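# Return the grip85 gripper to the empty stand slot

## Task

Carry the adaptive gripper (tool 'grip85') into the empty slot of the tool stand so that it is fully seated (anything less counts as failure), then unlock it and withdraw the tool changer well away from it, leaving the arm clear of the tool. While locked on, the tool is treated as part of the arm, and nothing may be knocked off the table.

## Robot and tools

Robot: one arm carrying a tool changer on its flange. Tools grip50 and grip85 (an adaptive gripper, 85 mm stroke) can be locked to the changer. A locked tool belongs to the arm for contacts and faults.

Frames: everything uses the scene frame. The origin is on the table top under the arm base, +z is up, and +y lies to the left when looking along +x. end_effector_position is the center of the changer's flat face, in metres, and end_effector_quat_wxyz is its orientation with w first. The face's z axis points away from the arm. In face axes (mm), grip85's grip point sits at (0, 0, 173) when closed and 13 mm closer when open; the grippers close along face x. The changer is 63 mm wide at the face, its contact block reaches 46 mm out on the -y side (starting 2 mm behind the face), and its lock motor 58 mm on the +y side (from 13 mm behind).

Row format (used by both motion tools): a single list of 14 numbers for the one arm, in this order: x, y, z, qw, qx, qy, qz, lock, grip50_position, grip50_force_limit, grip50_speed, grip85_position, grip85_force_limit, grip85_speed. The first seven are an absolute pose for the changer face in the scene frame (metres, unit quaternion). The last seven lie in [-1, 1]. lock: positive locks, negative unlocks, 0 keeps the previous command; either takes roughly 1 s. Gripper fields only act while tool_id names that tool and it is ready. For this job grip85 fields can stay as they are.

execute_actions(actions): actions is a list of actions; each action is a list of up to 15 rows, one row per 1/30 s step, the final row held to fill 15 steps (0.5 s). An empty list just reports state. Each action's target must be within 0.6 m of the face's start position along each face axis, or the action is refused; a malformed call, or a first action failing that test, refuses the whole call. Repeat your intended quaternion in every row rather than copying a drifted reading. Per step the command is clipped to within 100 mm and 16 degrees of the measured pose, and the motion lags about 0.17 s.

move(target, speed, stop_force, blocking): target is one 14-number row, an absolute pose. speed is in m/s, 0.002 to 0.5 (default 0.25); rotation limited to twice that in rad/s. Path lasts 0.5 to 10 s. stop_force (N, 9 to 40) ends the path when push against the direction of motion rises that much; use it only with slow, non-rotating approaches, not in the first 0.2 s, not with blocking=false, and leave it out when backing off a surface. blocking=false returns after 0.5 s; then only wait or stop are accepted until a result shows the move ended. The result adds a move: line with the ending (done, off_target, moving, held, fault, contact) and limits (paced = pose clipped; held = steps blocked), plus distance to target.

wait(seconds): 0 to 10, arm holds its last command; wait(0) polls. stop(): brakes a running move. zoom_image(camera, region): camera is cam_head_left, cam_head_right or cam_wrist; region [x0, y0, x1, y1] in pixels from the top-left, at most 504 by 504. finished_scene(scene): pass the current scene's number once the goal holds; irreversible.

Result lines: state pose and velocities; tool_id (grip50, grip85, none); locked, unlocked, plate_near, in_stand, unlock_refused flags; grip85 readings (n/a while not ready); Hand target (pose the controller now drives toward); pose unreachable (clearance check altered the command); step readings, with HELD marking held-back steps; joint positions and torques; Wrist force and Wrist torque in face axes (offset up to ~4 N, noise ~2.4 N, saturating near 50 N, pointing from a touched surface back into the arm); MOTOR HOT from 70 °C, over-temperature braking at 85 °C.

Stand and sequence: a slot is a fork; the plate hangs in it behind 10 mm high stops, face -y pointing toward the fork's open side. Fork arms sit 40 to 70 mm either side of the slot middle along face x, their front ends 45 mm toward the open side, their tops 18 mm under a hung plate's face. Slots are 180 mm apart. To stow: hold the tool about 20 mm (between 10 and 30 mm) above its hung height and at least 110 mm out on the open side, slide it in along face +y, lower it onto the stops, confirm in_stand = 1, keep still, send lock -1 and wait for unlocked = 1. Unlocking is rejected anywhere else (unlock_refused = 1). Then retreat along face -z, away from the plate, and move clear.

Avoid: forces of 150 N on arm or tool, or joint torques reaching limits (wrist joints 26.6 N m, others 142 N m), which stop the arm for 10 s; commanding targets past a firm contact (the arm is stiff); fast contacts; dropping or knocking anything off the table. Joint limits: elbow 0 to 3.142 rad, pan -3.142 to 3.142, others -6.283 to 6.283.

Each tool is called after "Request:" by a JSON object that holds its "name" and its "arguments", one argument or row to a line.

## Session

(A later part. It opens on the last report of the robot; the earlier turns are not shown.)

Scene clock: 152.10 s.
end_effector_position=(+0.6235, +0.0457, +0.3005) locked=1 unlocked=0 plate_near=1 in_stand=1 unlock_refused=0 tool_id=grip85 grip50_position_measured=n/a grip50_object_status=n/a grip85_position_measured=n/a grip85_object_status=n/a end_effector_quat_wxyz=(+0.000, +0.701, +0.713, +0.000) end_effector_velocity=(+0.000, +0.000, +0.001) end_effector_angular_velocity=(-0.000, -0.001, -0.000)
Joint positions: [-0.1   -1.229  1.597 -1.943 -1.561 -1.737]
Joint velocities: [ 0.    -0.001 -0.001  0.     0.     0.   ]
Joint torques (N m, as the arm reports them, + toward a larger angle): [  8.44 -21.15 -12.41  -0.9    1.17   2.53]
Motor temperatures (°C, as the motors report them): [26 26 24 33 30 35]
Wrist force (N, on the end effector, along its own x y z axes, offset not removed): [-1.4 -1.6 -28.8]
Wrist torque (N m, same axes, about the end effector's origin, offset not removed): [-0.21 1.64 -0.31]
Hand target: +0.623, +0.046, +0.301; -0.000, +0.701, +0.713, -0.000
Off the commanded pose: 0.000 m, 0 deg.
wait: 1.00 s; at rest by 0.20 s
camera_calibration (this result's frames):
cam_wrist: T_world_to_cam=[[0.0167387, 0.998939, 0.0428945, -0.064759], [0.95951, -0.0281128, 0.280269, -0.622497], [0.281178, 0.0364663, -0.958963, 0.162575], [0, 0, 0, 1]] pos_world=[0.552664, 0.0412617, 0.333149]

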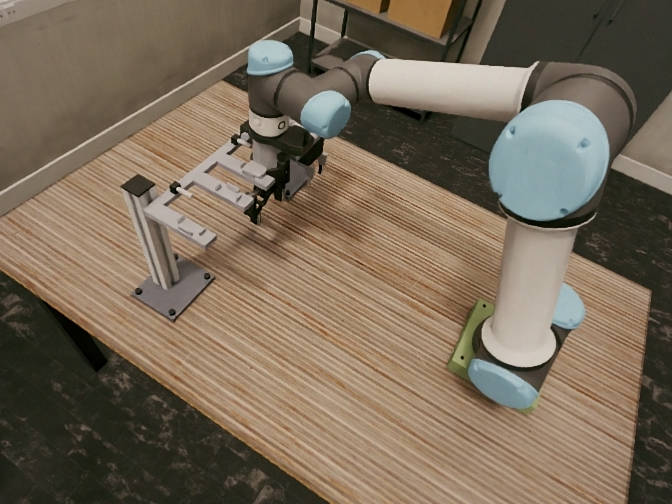

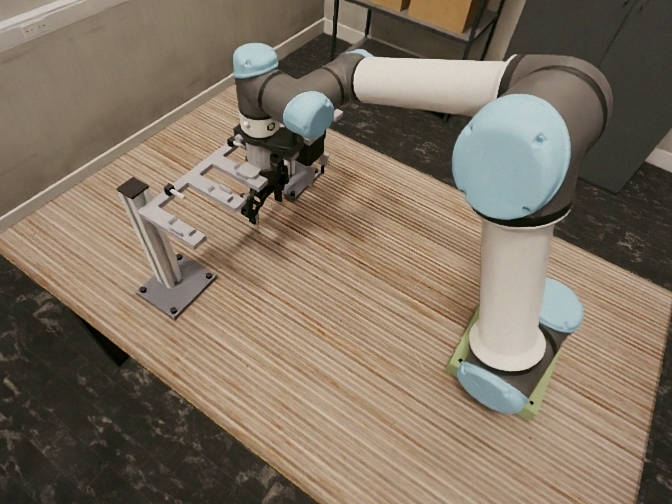

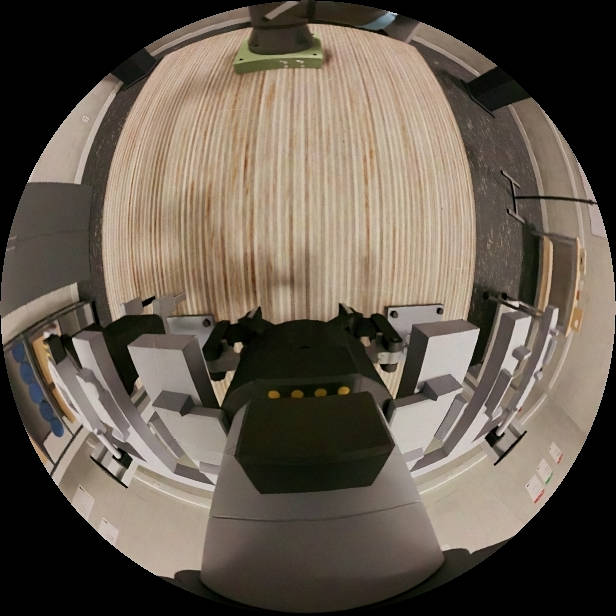

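Request:
{"name": "move", "arguments": {
  "target": [0.6235,0.0457,0.321,0,0.7009,0.7133,0,0,0,0,0,1,0,0],
  "speed": 0.03
}}

Request:
{"name": "move", "arguments": {
  "target": [0.495,0.0437,0.321,0,0.7009,0.7133,0,0,0,0,0,1,0,0],
  "speed": 0.12
}}

Request:
{"name": "move", "arguments": {
  "target": [0.492,0.2237,0.321,0,0.7009,0.7133,0,0,0,0,0,1,0,0],
  "speed": 0.2
}}

Request:
{"name": "zoom_image", "arguments": {
  "camera": "cam_wrist",
  "region": [130, 290, 490, 470]
}}

Scene clock: 160.93 s.
end_effector_position=(+0.6235, +0.0457, +0.3208) locked=1 unlocked=0 plate_near=1 in_stand=0 unlock_refused=0 tool_id=grip85 grip50_position_measured=n/a grip50_object_status=n/a grip85_position_measured=3 grip85_object_status=3 end_effector_quat_wxyz=(+0.000, +0.701, +0.713, +0.000) end_effector_velocity=(-0.000, -0.000, +0.002) end_effector_angular_velocity=(-0.001, +0.001, +0.001)
Joint positions: [-0.101 -1.245  1.565 -1.895 -1.561 -1.737]
Joint velocities: [ 0.    -0.001 -0.003  0.006 -0.002 -0.   ]
Joint torques (N m, as the arm reports them, + toward a larger angle): [ -9.47 -57.69 -42.    -3.49  -0.35  -2.84]
Motor temperatures (°C, as the motors report them): [26 26 24 33 30 35]
Wrist force (N, on the end effector, along its own x y z axes, offset not removed): [1.4 1.0 1.5]
Wrist torque (N m, same axes, about the end effector's origin, offset not removed): [0.11 -0.07 -0.06]
Hand target: +0.624, +0.046, +0.321; +0.000, +0.701, +0.713, +0.000
Off the commanded pose: 0.000 m, 0 deg.
move: done
camera_calibration (this result's frames):
cam_wrist: T_world_to_cam=[[0.0167338, 0.998939, 0.0428984, -0.0656266], [0.959521, -0.0281077, 0.280231, -0.628171], [0.28114, 0.0364726, -0.958973, 0.182021], [0, 0, 0, 1]] pos_world=[0.552668, 0.0412618, 0.353401]

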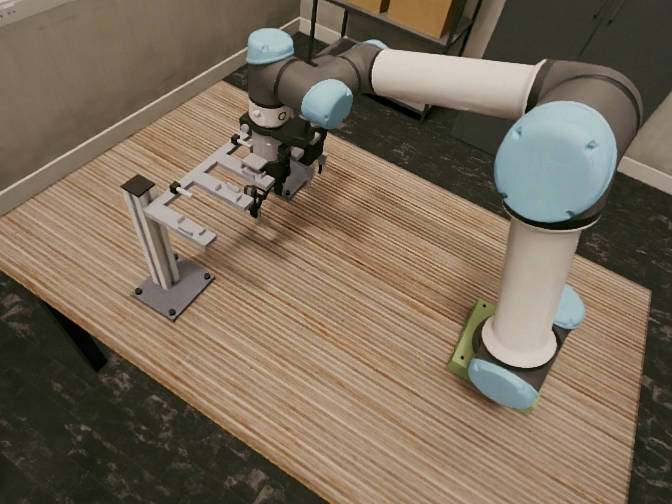

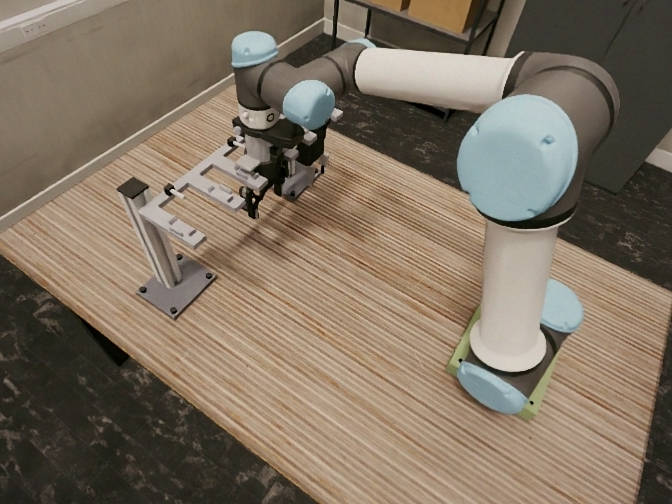

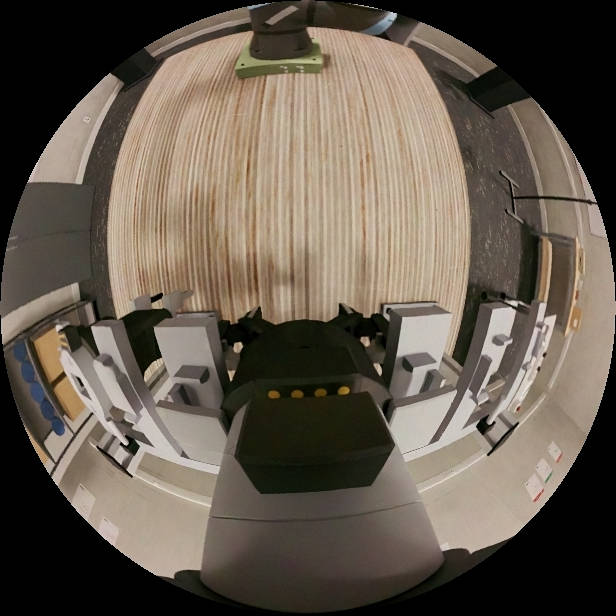

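Scene clock: 162.50 s.
end_effector_position=(+0.4952, +0.0436, +0.3209) locked=1 unlocked=0 plate_near=1 in_stand=0 unlock_refused=0 tool_id=grip85 grip50_position_measured=n/a grip50_object_status=n/a grip85_position_measured=3 grip85_object_status=3 end_effector_quat_wxyz=(+0.000, +0.701, +0.713, +0.000) end_effector_velocity=(-0.002, -0.000, +0.001) end_effector_angular_velocity=(-0.000, -0.003, -0.000)
Joint positions: [-0.145 -1.542  1.923 -1.956 -1.561 -1.781]
Joint velocities: [-0.001 -0.007  0.005 -0.002  0.    -0.001]
Joint torques (N m, as the arm reports them, + toward a larger angle): [ -8.7  -41.68 -26.9   -5.36   2.55  -2.83]
Motor temperatures (°C, as the motors report them): [26 26 24 33 30 35]
Wrist force (N, on the end effector, along its own x y z axes, offset not removed): [-0.9 0.1 0.8]
Wrist torque (N m, same axes, about the end effector's origin, offset not removed): [-0.10 0.19 -0.14]
Hand target: +0.495, +0.044, +0.321; +0.000, +0.701, +0.713, +0.000
Off the commanded pose: 0.000 m, 0 deg.
move: done
camera_calibration (this result's frames):
cam_wrist: T_world_to_cam=[[0.0167406, 0.998941, 0.0428574, -0.0613351], [0.959511, -0.0281041, 0.280266, -0.505173], [0.281174, 0.0364303, -0.958965, 0.218269], [0, 0, 0, 1]] pos_world=[0.424374, 0.0391211, 0.353524]

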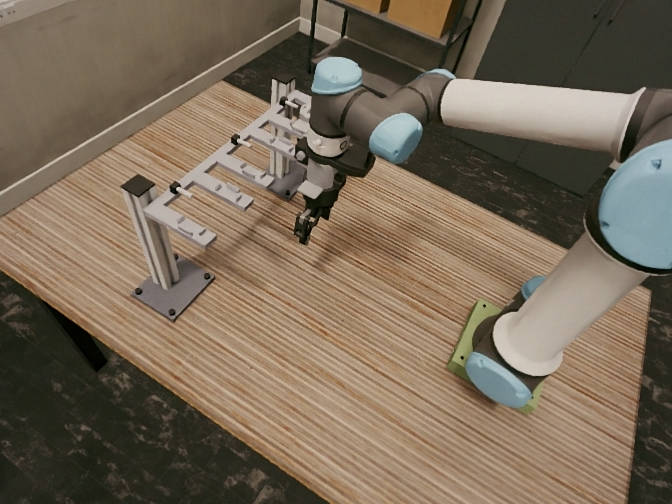

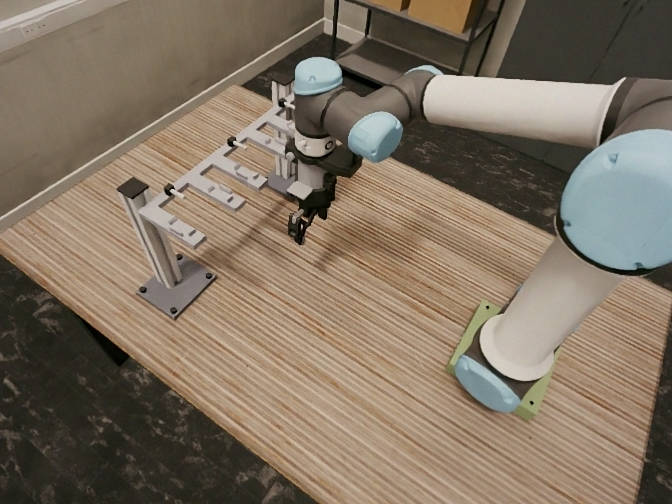

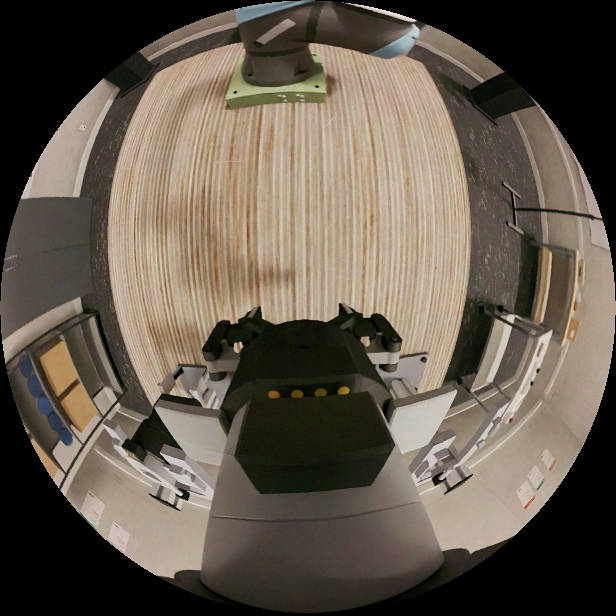

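Scene clock: 163.97 s.
end_effector_position=(+0.4917, +0.2233, +0.3210) locked=1 unlocked=0 plate_near=1 in_stand=0 unlock_refused=0 tool_id=grip85 grip50_position_measured=n/a grip50_object_status=n/a grip85_position_measured=3 grip85_object_status=3 end_effector_quat_wxyz=(-0.000, +0.701, +0.713, -0.000) end_effector_velocity=(+0.000, +0.002, -0.000) end_effector_angular_velocity=(-0.000, +0.001, -0.000)
Joint positions: [ 0.218 -1.444  1.812 -1.946 -1.562 -1.418]
Joint velocities: [ 0.004  0.003 -0.004  0.001 -0.     0.005]
Joint torques (N m, as the arm reports them, + toward a larger angle): [  5.12 -28.4  -40.67  -3.35  -2.24   2.86]
Motor temperatures (°C, as the motors report them): [26 26 24 33 30 35]
Wrist force (N, on the end effector, along its own x y z axes, offset not removed): [-0.7 2.8 0.8]
Wrist torque (N m, same axes, about the end effector's origin, offset not removed): [0.14 0.08 -0.07]
Hand target: +0.492, +0.224, +0.321; -0.000, +0.701, +0.713, -0.000
Off the commanded pose: 0.000 m, 0 deg.
move: done
camera_calibration (this result's frames):
cam_wrist: T_world_to_cam=[[0.0167122, 0.998931, 0.0430967, -0.240942], [0.959625, -0.0281292, 0.279874, -0.49667], [0.280787, 0.0366794, -0.959069, 0.213014], [0, 0, 0, 1]] pos_world=[0.420832, 0.2189, 0.353684]

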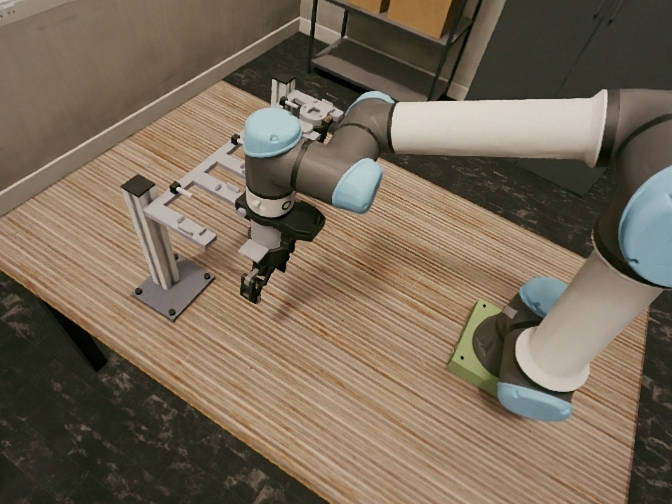

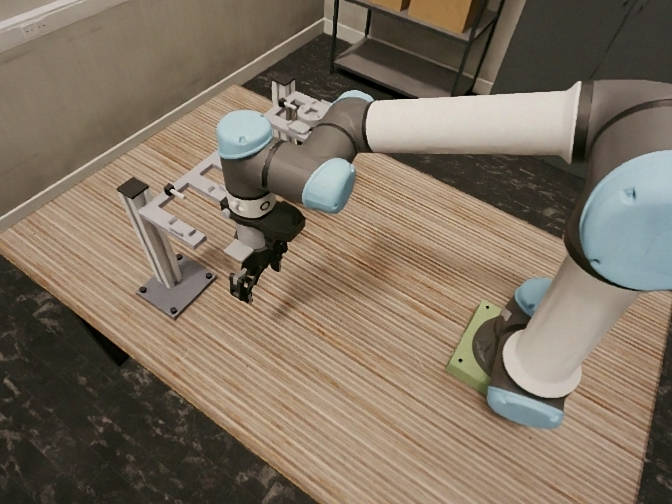

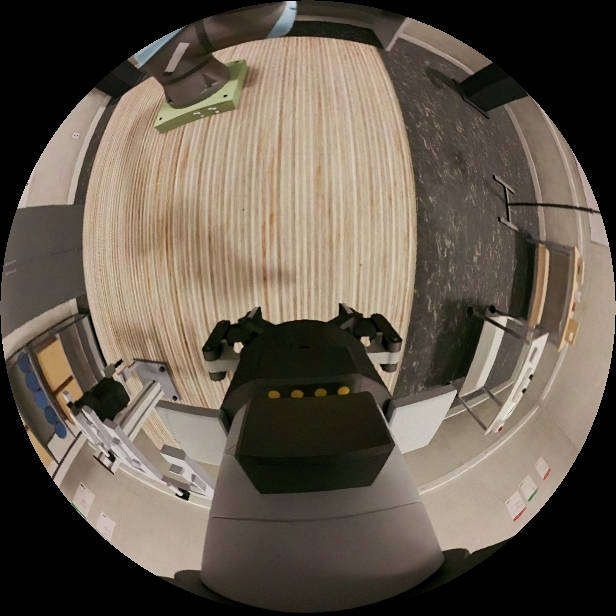

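Region (130, 290, 490, 470) of cam_wrist's 616x616 image, scaled by 1.400, with more detail than that image has.

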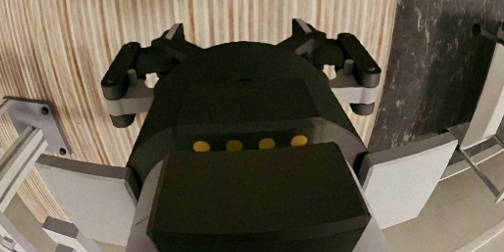

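Request:
{"name": "move", "arguments": {
  "target": [0.575,0.225,0.321,0,0.7009,0.7133,0,0,0,0,0,1,0,0],
  "speed": 0.08
}}

Request:
{"name": "zoom_image", "arguments": {
  "camera": "cam_wrist",
  "region": [110, 290, 510, 470]
}}

Request:
{"name": "zoom_image", "arguments": {
  "camera": "cam_head_left",
  "region": [140, 130, 300, 270]
}}

Scene clock: 171.27 s.
end_effector_position=(+0.5748, +0.2251, +0.3210) locked=1 unlocked=0 plate_near=1 in_stand=0 unlock_refused=0 tool_id=grip85 grip50_position_measured=n/a grip50_object_status=n/a grip85_position_measured=3 grip85_object_status=3 end_effector_quat_wxyz=(+0.000, +0.701, +0.713, +0.000) end_effector_velocity=(+0.002, +0.001, +0.001) end_effector_angular_velocity=(-0.000, -0.002, +0.002)
Joint positions: [ 0.198 -1.266  1.59  -1.901 -1.563 -1.439]
Joint velocities: [ 0.001  0.004 -0.008  0.002 -0.    -0.001]
Joint torques (N m, as the arm reports them, + toward a larger angle): [ -7.8  -38.   -41.13  -3.23  -2.35  -2.89]
Motor temperatures (°C, as the motors report them): [26 26 24 33 30 35]
Wrist force (N, on the end effector, along its own x y z axes, offset not removed): [-3.4 3.7 2.9]
Wrist torque (N m, same axes, about the end effector's origin, offset not removed): [0.26 0.31 0.01]
Hand target: +0.575, +0.225, +0.321; +0.000, +0.701, +0.713, +0.000
Off the commanded pose: 0.000 m, 0 deg.
move: done
camera_calibration (this result's frames):
cam_wrist: T_world_to_cam=[[0.0167317, 0.998939, 0.0429039, -0.244045], [0.959509, -0.0281088, 0.280273, -0.576483], [0.281181, 0.0364772, -0.958961, 0.189395], [0, 0, 0, 1]] pos_world=[0.503969, 0.220673, 0.353665]

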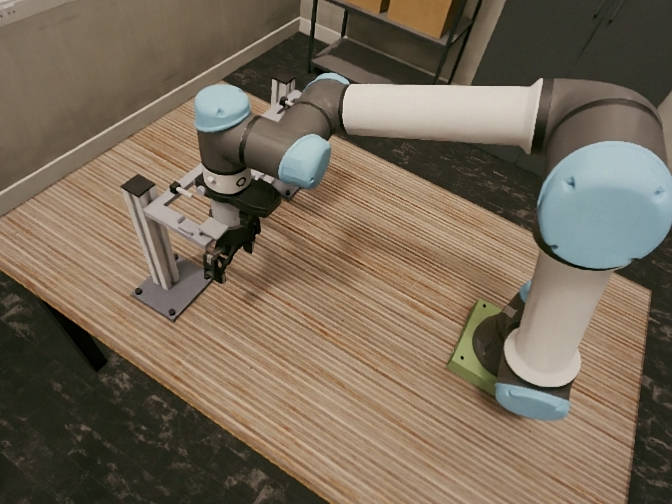

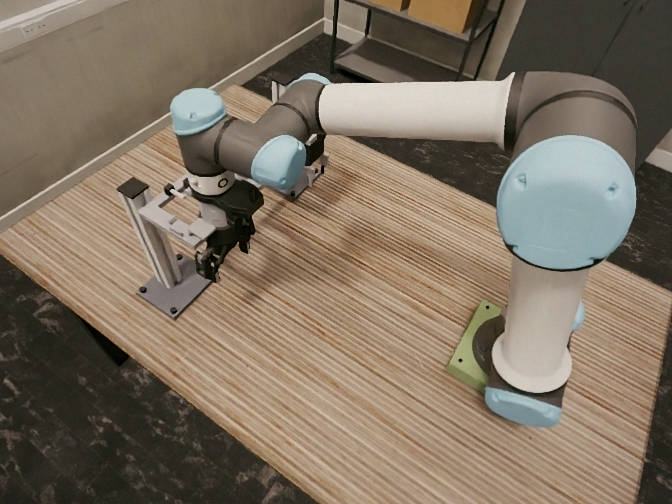

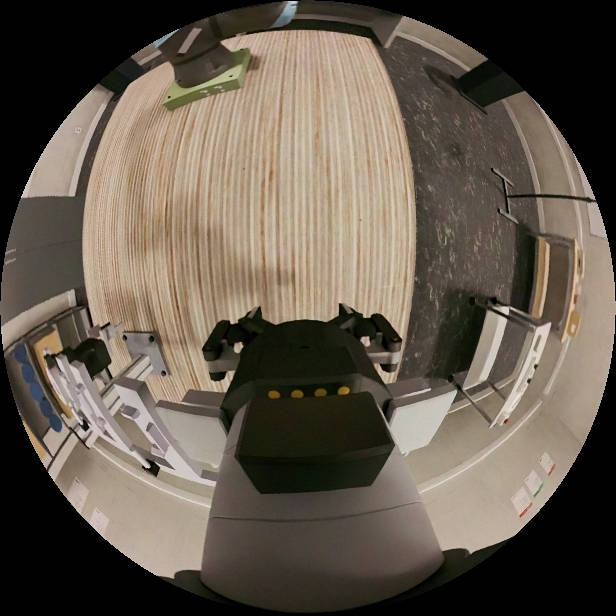

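Region (110, 290, 510, 470) of cam_wrist's 616x616 image, scaled by 1.260, with more detail than that image has; it fills the top 227 rows of this view, and the rest is white.

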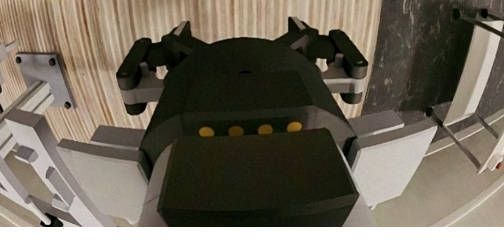

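Region (140, 130, 300, 270) of cam_head_left's 672x504 image, scaled by 3.150, with more detail than that image has; it fills the top 441 rows of this view, and the rest is white.

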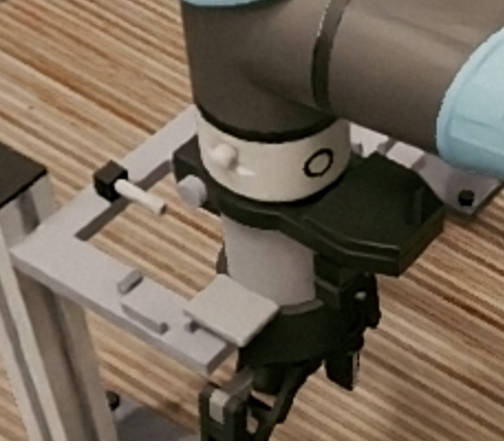

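Request:
{"name": "move", "arguments": {
  "target": [0.6205,0.2257,0.321,0,0.7009,0.7133,0,0,0,0,0,1,0,0],
  "speed": 0.04
}}

Request:
{"name": "zoom_image", "arguments": {
  "camera": "cam_head_left",
  "region": [140, 130, 280, 250]
}}

Request:
{"name": "zoom_image", "arguments": {
  "camera": "cam_wrist",
  "region": [110, 290, 510, 470]
}}

Scene clock: 178.33 s.
end_effector_position=(+0.6203, +0.2258, +0.3210) locked=1 unlocked=0 plate_near=1 in_stand=0 unlock_refused=0 tool_id=grip85 grip50_position_measured=n/a grip50_object_status=n/a grip85_position_measured=3 grip85_object_status=3 end_effector_quat_wxyz=(+0.000, +0.701, +0.713, +0.000) end_effector_velocity=(+0.002, +0.000, +0.000) end_effector_angular_velocity=(+0.001, -0.000, +0.000)
Joint positions: [ 0.188 -1.168  1.452 -1.862 -1.562 -1.448]
Joint velocities: [-0.     0.005 -0.008  0.003  0.001 -0.   ]
Joint torques (N m, as the arm reports them, + toward a larger angle): [ -7.89 -43.81 -42.12  -3.14   2.5   -3.1 ]
Motor temperatures (°C, as the motors report them): [26 26 24 33 30 35]
Wrist force (N, on the end effector, along its own x y z axes, offset not removed): [0.3 2.0 -0.1]
Wrist torque (N m, same axes, about the end effector's origin, offset not removed): [0.19 0.14 -0.07]
Hand target: +0.621, +0.226, +0.321; +0.000, +0.701, +0.713, +0.000
Off the commanded pose: 0.000 m, 0 deg.
move: done
camera_calibration (this result's frames):
cam_wrist: T_world_to_cam=[[0.0167337, 0.998939, 0.0429114, -0.245459], [0.959514, -0.0281122, 0.280255, -0.620111], [0.281164, 0.0364844, -0.958966, 0.176568], [0, 0, 0, 1]] pos_world=[0.549468, 0.221324, 0.353645]

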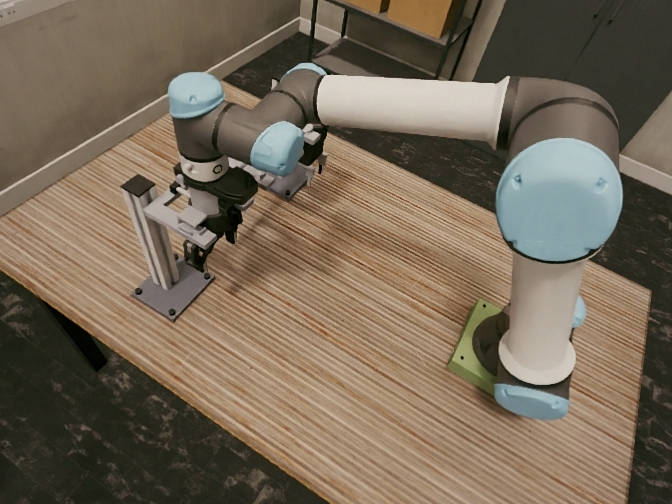

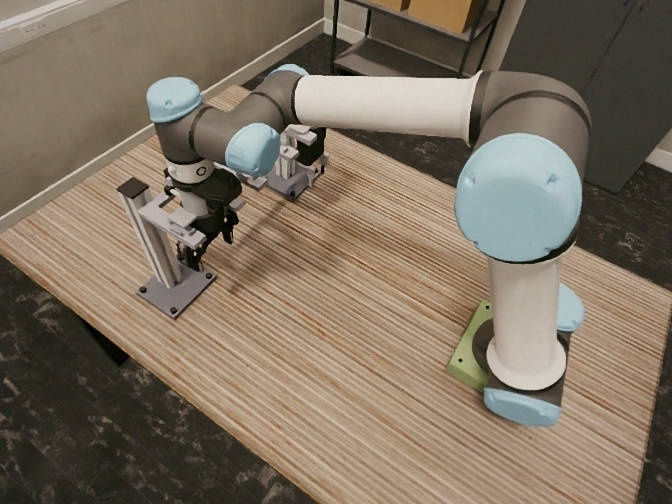

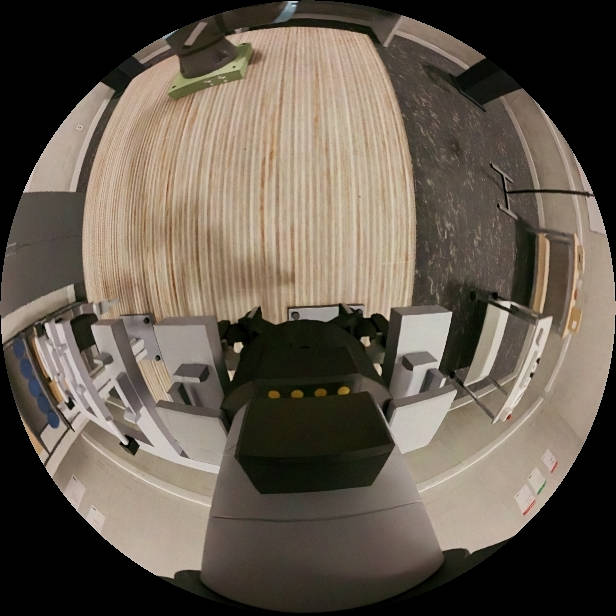

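Region (140, 130, 280, 250) of cam_head_left's 672x504 image, scaled by 3.600, with more detail than that image has; it fills the top 432 rows of this view, and the rest is white.

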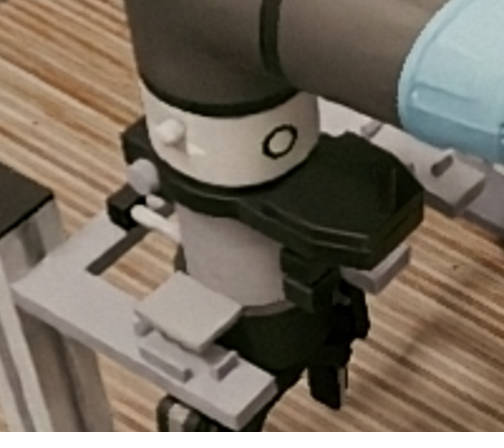

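Region (110, 290, 510, 470) of cam_wrist's 616x616 image, scaled by 1.260, with more detail than that image has; it fills the top 227 rows of this view, and the rest is white.

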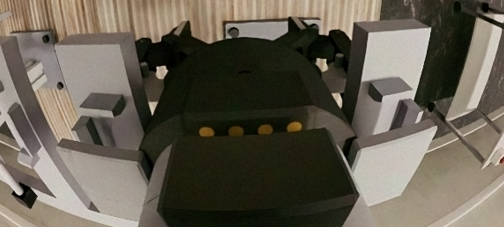

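Request:
{"name": "move", "arguments": {
  "target": [0.6205,0.2243,0.321,0,0.7009,0.7133,0,0,0,0,0,1,0,0],
  "speed": 0.01
}}

Request:
{"name": "move", "arguments": {
  "target": [0.6205,0.2243,0.295,0,0.7009,0.7133,0,0,0,0,0,1,0,0],
  "speed": 0.005,
  "stop_force": 12
}}

Request:
{"name": "zoom_image", "arguments": {
  "camera": "cam_head_left",
  "region": [150, 170, 250, 250]
}}

Scene clock: 187.40 s.
end_effector_position=(+0.6205, +0.2244, +0.3210) locked=1 unlocked=0 plate_near=1 in_stand=0 unlock_refused=0 tool_id=grip85 grip50_position_measured=n/a grip50_object_status=n/a grip85_position_measured=3 grip85_object_status=3 end_effector_quat_wxyz=(-0.000, +0.701, +0.713, -0.000) end_effector_velocity=(-0.000, -0.001, -0.000) end_effector_angular_velocity=(-0.002, +0.000, -0.000)
Joint positions: [ 0.186 -1.169  1.453 -1.862 -1.562 -1.45 ]
Joint velocities: [-0.001 -0.     0.001 -0.    -0.002 -0.001]
Joint torques (N m, as the arm reports them, + toward a larger angle): [ -8.77 -62.58 -24.94  -6.07  -0.84  -2.92]
Motor temperatures (°C, as the motors report them): [26 26 24 33 30 35]
Wrist force (N, on the end effector, along its own x y z axes, offset not removed): [1.5 3.3 -0.8]
Wrist torque (N m, same axes, about the end effector's origin, offset not removed): [0.25 -0.06 -0.03]
Hand target: +0.621, +0.224, +0.321; +0.000, +0.701, +0.713, +0.000
Off the commanded pose: 0.000 m, 0 deg.
move: done
camera_calibration (this result's frames):
cam_wrist: T_world_to_cam=[[0.0167379, 0.99894, 0.0428883, -0.244053], [0.959528, -0.0281079, 0.280207, -0.620323], [0.281116, 0.0364624, -0.958981, 0.176575], [0, 0, 0, 1]] pos_world=[0.549664, 0.21992, 0.353619]

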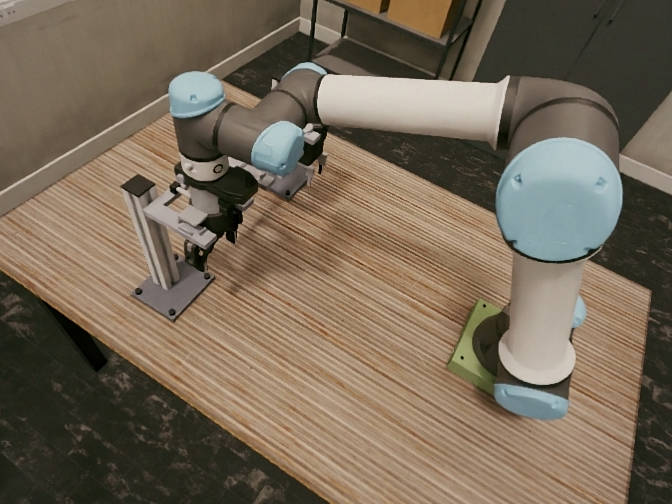

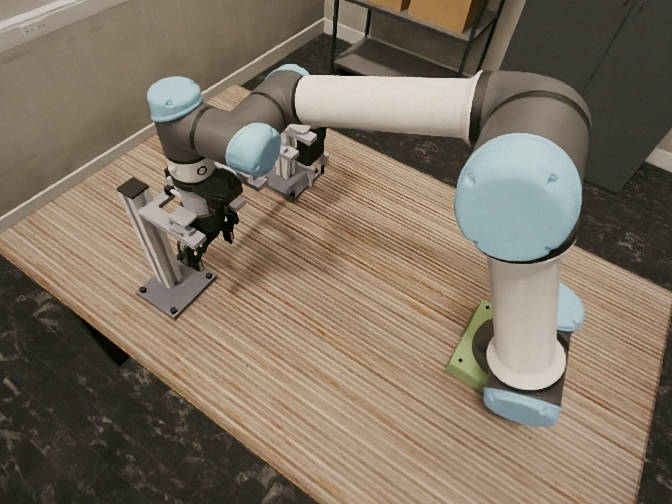

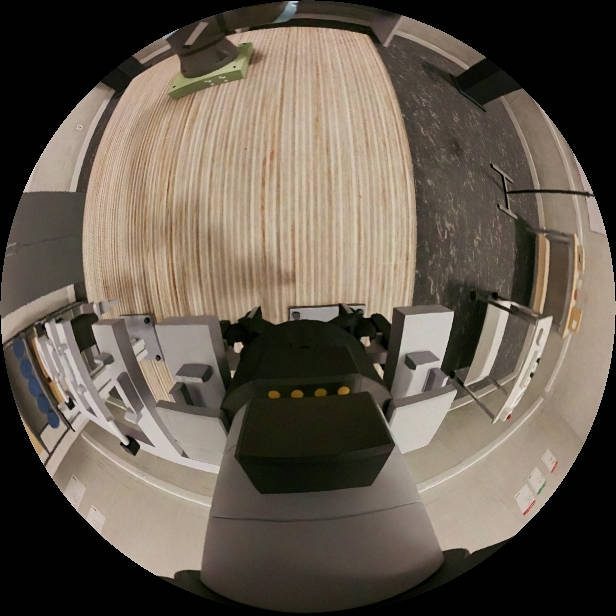

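Scene clock: 190.53 s.
end_effector_position=(+0.6205, +0.2244, +0.3072) locked=1 unlocked=0 plate_near=1 in_stand=0 unlock_refused=0 tool_id=grip85 grip50_position_measured=n/a grip50_object_status=n/a grip85_position_measured=3 grip85_object_status=3 end_effector_quat_wxyz=(-0.000, +0.701, +0.713, +0.000) end_effector_velocity=(-0.000, +0.000, +0.001) end_effector_angular_velocity=(-0.001, +0.002, +0.000)
Joint positions: [ 0.186 -1.159  1.476 -1.894 -1.562 -1.45 ]
Joint velocities: [ 0.    -0.001 -0.003  0.005 -0.001  0.   ]
Joint torques (N m, as the arm reports them, + toward a larger angle): [-10.92 -50.35 -31.61  -0.02  -1.42   2.67]
Motor temperatures (°C, as the motors report them): [26 26 24 33 30 35]
Wrist force (N, on the end effector, along its own x y z axes, offset not removed): [29.4 7.9 -11.2]
Wrist torque (N m, same axes, about the end effector's origin, offset not removed): [-0.03 -0.38 -0.53]
Hand target: +0.620, +0.224, +0.308; +0.000, +0.701, +0.713, +0.000
Off the commanded pose: 0.012 m, 0 deg.
move: contact
camera_calibration (this result's frames):
cam_wrist: T_world_to_cam=[[0.0165897, 0.99894, 0.042929, -0.24345], [0.959536, -0.0279765, 0.280193, -0.616453], [0.281097, 0.0365436, -0.958983, 0.163339], [0, 0, 0, 1]] pos_world=[0.549633, 0.219977, 0.339817]

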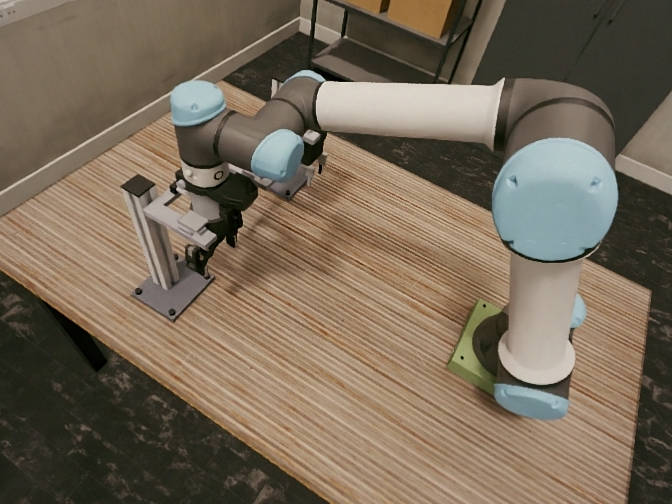

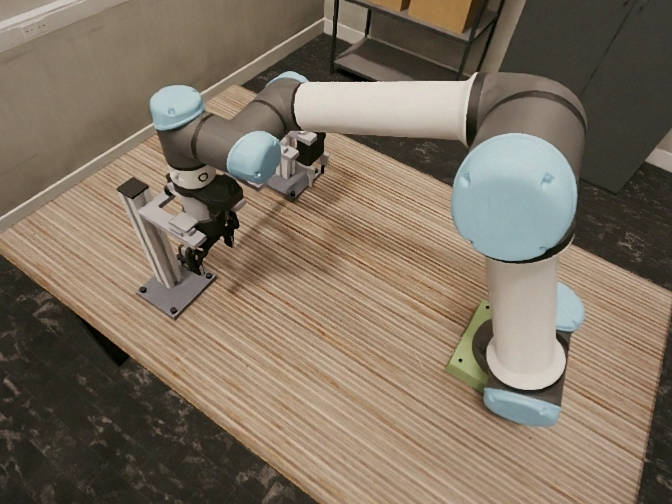

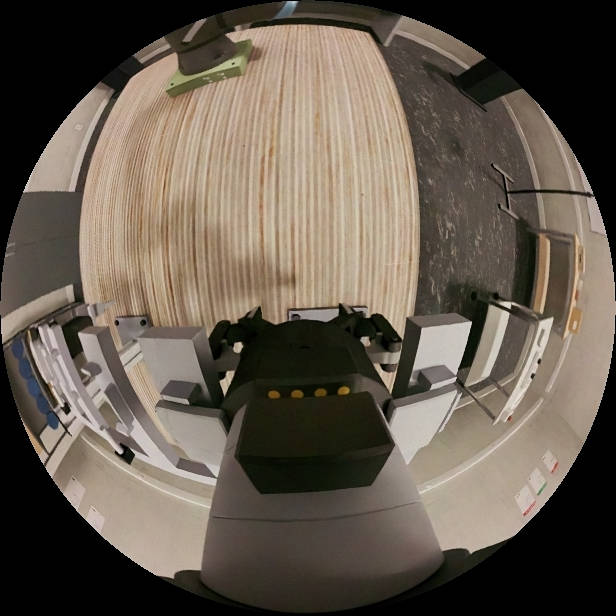

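Region (150, 170, 250, 250) of cam_head_left's 672x504 image, scaled by 5.040, with more detail than that image has; it fills the top 403 rows of this view, and the rest is white.

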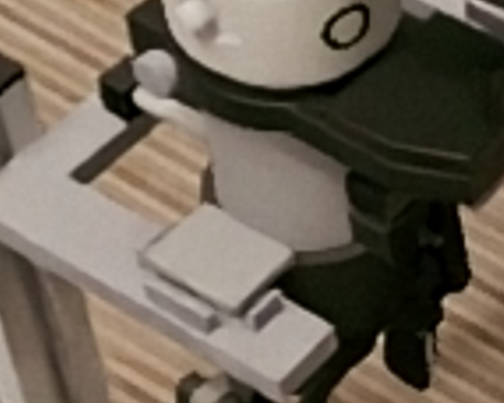

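Request:
{"name": "move", "arguments": {
  "target": [0.6205,0.2256,0.3085,0,0.7009,0.7133,0,0,0,0,0,1,0,0],
  "speed": 0.003
}}

Request:
{"name": "move", "arguments": {
  "target": [0.6205,0.2256,0.295,0,0.7009,0.7133,0,0,0,0,0,1,0,0],
  "speed": 0.003,
  "stop_force": 12
}}

Scene clock: 194.33 s.
end_effector_position=(+0.6205, +0.2255, +0.3085) locked=1 unlocked=0 plate_near=1 in_stand=0 unlock_refused=0 tool_id=grip85 grip50_position_measured=n/a grip50_object_status=n/a grip85_position_measured=3 grip85_object_status=3 end_effector_quat_wxyz=(+0.000, +0.701, +0.713, +0.000) end_effector_velocity=(-0.000, +0.001, +0.002) end_effector_angular_velocity=(+0.001, -0.002, +0.001)
Joint positions: [ 0.188 -1.159  1.472 -1.891 -1.562 -1.448]
Joint velocities: [ 0.001 -0.002 -0.001  0.001  0.     0.   ]
Joint torques (N m, as the arm reports them, + toward a larger angle): [  7.46 -42.11 -41.45  -3.31   2.66   2.55]
Motor temperatures (°C, as the motors report them): [26 26 24 33 30 35]
Wrist force (N, on the end effector, along its own x y z axes, offset not removed): [0.4 -0.1 1.7]
Wrist torque (N m, same axes, about the end effector's origin, offset not removed): [0.02 0.22 -0.12]
Hand target: +0.620, +0.226, +0.308; -0.000, +0.701, +0.713, -0.000
Off the commanded pose: 0.000 m, 0 deg.
move: done
camera_calibration (this result's frames):
cam_wrist: T_world_to_cam=[[0.0167374, 0.99894, 0.0428746, -0.244696], [0.959508, -0.0281063, 0.280277, -0.616788], [0.281185, 0.0364474, -0.958961, 0.164504], [0, 0, 0, 1]] pos_world=[0.549653, 0.221106, 0.341116]

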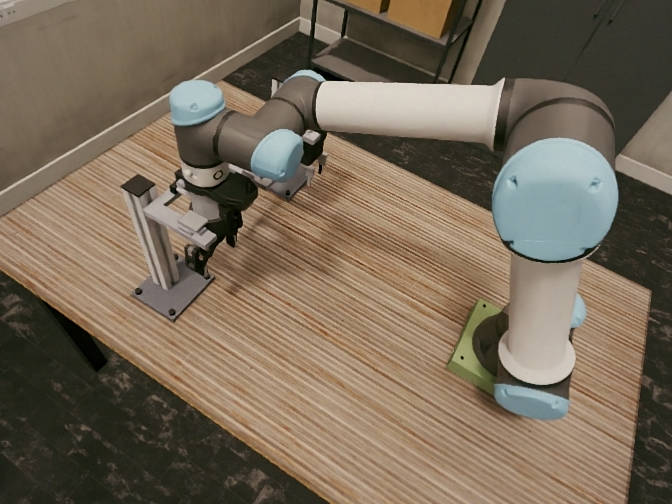

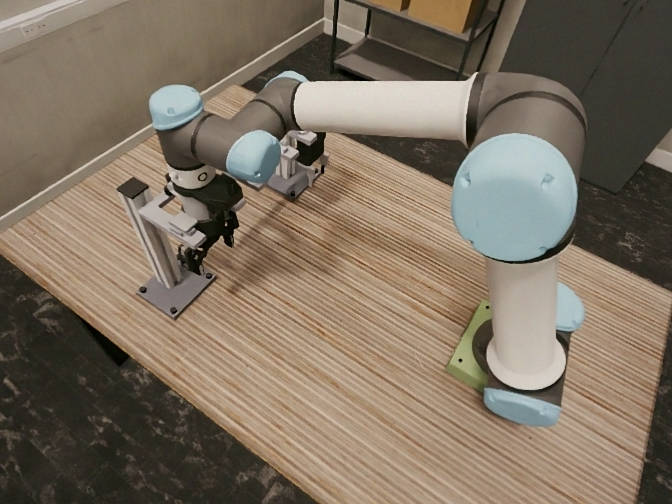

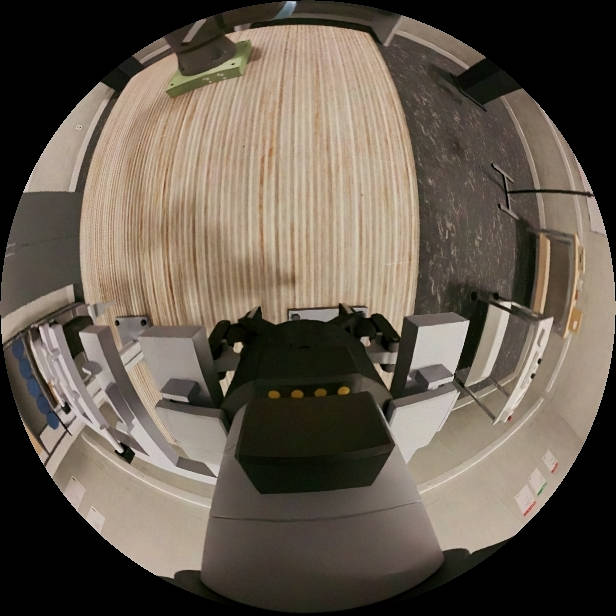

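Scene clock: 197.27 s.
end_effector_position=(+0.6205, +0.2256, +0.3008) locked=1 unlocked=0 plate_near=1 in_stand=1 unlock_refused=0 tool_id=grip85 grip50_position_measured=n/a grip50_object_status=n/a grip85_position_measured=3 grip85_object_status=3 end_effector_quat_wxyz=(+0.000, +0.701, +0.713, +0.000) end_effector_velocity=(+0.001, +0.000, +0.000) end_effector_angular_velocity=(+0.000, +0.000, +0.000)
Joint positions: [ 0.188 -1.153  1.484 -1.909 -1.562 -1.448]
Joint velocities: [ 0.     0.001 -0.003  0.002  0.     0.   ]
Joint torques (N m, as the arm reports them, + toward a larger angle): [  4.75 -39.54 -31.46  -0.26  -0.15   2.4 ]
Motor temperatures (°C, as the motors report them): [26 26 24 33 30 35]
Wrist force (N, on the end effector, along its own x y z axes, offset not removed): [2.2 0.9 -19.9]
Wrist torque (N m, same axes, about the end effector's origin, offset not removed): [-0.30 1.33 -0.04]
Hand target: +0.621, +0.226, +0.301; +0.000, +0.701, +0.713, +0.000
Off the commanded pose: 0.006 m, 0 deg.
move: contact
camera_calibration (this result's frames):
cam_wrist: T_world_to_cam=[[0.0167485, 0.998939, 0.0429082, -0.244411], [0.959484, -0.0281294, 0.280357, -0.614632], [0.281266, 0.0364741, -0.958936, 0.157055], [0, 0, 0, 1]] pos_world=[0.549648, 0.221134, 0.333409]

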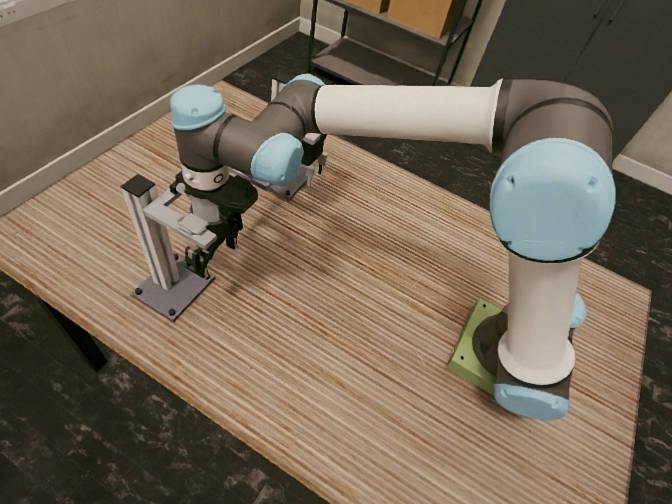

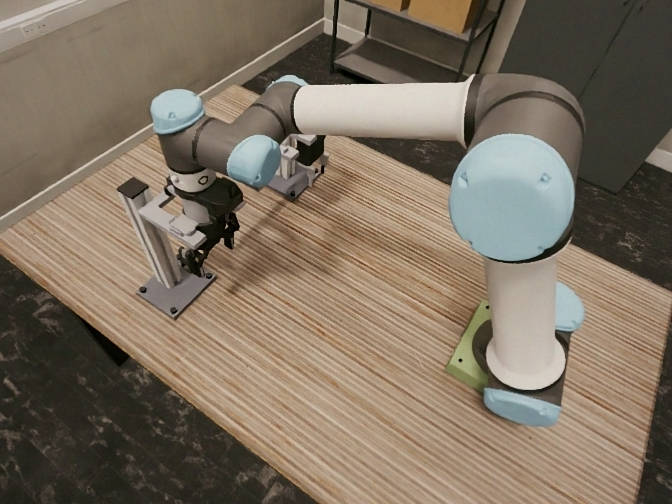

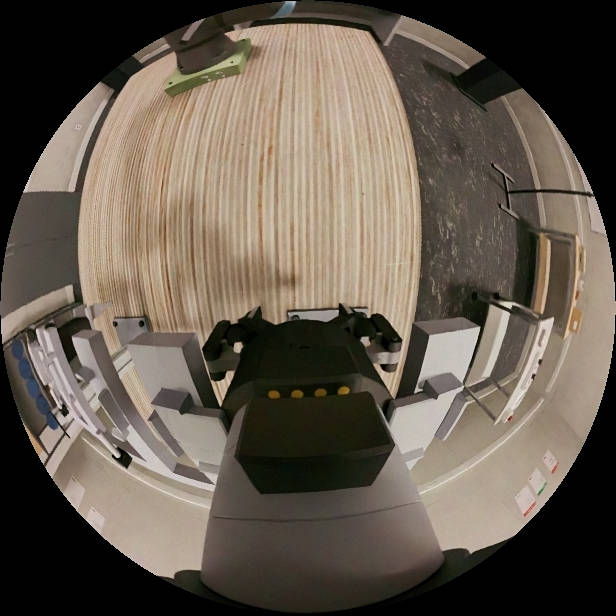

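in_stand=1. Unlock.

Request:
{"name": "execute_actions", "arguments": {
  "actions": [
    [[0.6205,0.2256,0.3010,0,0.7009,0.7133,0,-1,0,0,0,1,0,0]],
    [[0.6205,0.2256,0.3010,0,0.7009,0.7133,0,-1,0,0,0,1,0,0]],
    [[0.6205,0.2256,0.3010,0,0.7009,0.7133,0,-1,0,0,0,1,0,0]]
  ]
}}

Scene clock: 201.83 s.
end_effector_position=(+0.6205, +0.2256, +0.3010) locked=0 unlocked=1 plate_near=1 in_stand=1 unlock_refused=0 tool_id=none grip50_position_measured=n/a grip50_object_status=n/a grip85_position_measured=n/a grip85_object_status=n/a end_effector_quat_wxyz=(+0.000, +0.701, +0.713, +0.000) end_effector_velocity=(-0.000, +0.000, +0.000) end_effector_angular_velocity=(-0.001, +0.002, +0.000)
Joint positions: [ 0.188 -1.153  1.484 -1.908 -1.562 -1.448]
Joint velocities: [ 0.     0.    -0.001  0.002 -0.     0.   ]
Joint torques (N m, as the arm reports them, + toward a larger angle): [  7.23 -35.69 -35.3   -1.89   1.67  -1.17]
Motor temperatures (°C, as the motors report them): [26 26 24 33 30 35]
Wrist force (N, on the end effector, along its own x y z axes, offset not removed): [-0.1 -0.5 0.6]
Wrist torque (N m, same axes, about the end effector's origin, offset not removed): [-0.01 0.09 -0.05]
Hand target: +0.620, +0.226, +0.301; +0.000, +0.701, +0.713, -0.000
Off the commanded pose: 0.000 m, 0 deg.
Step readings (end_effector_position; steps 1 to 15: 1st action; 16 to 30: 2nd action; 31 to 45: 3rd action):
0: (+0.6205, +0.2256, +0.3010)
1: (+0.6205, +0.2256, +0.3010)
2: (+0.6205, +0.2256, +0.3010)
4: (+0.6205, +0.2256, +0.3010)
8: (+0.6205, +0.2256, +0.3010)
15: (+0.6205, +0.2256, +0.3010)
16: (+0.6205, +0.2256, +0.3010)
17: (+0.6205, +0.2256, +0.3010)
19: (+0.6205, +0.2256, +0.3010)
23: (+0.6205, +0.2256, +0.3010)
30: (+0.6205, +0.2256, +0.3010)
31: (+0.6205, +0.2256, +0.3010)
32: (+0.6205, +0.2256, +0.3010)
34: (+0.6205, +0.2256, +0.3010)
38: (+0.6205, +0.2256, +0.3010)
45: end_effector_position above
camera_calibration (this result's frames):
cam_wrist: T_world_to_cam=[[0.0167195, 0.99894, 0.0428918, -0.244426], [0.959513, -0.0280932, 0.280258, -0.614695], [0.281166, 0.0364695, -0.958966, 0.157349], [0, 0, 0, 1]] pos_world=[0.549653, 0.221159, 0.333649]

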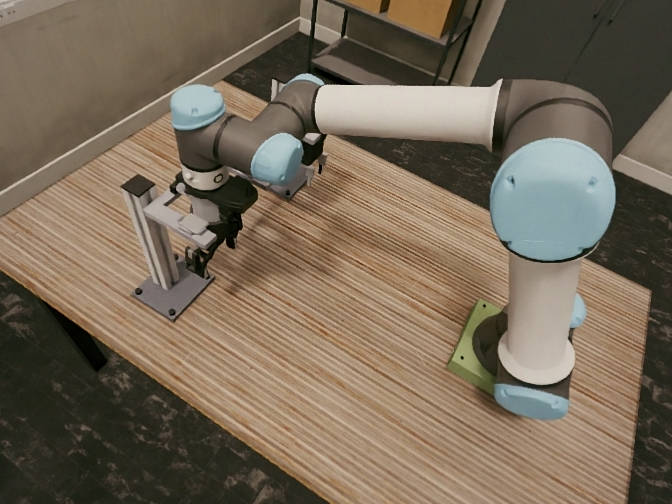

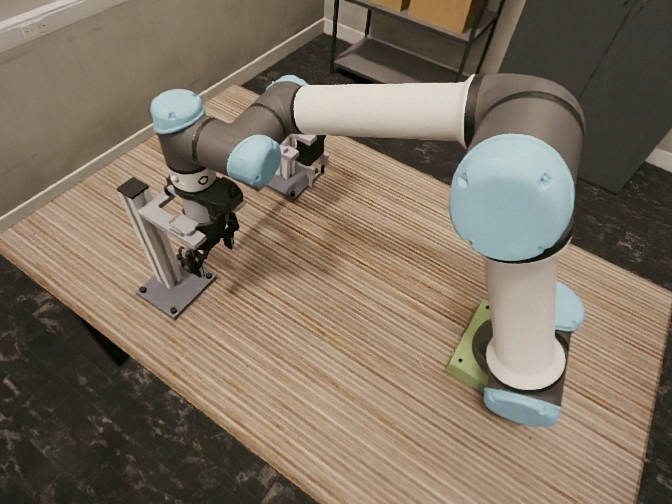

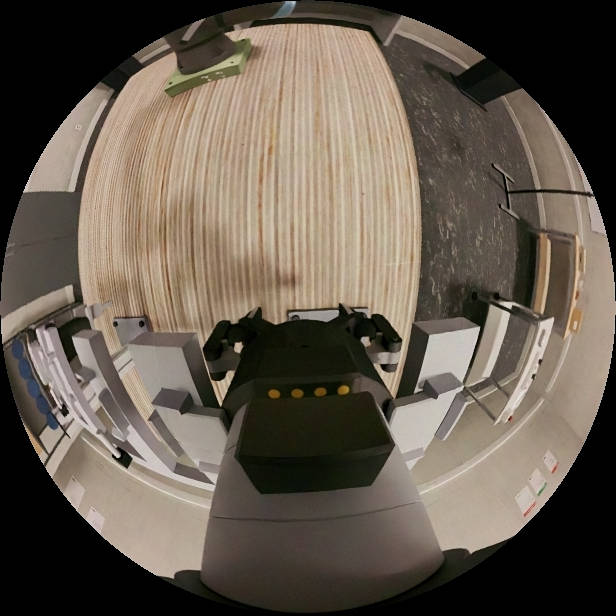

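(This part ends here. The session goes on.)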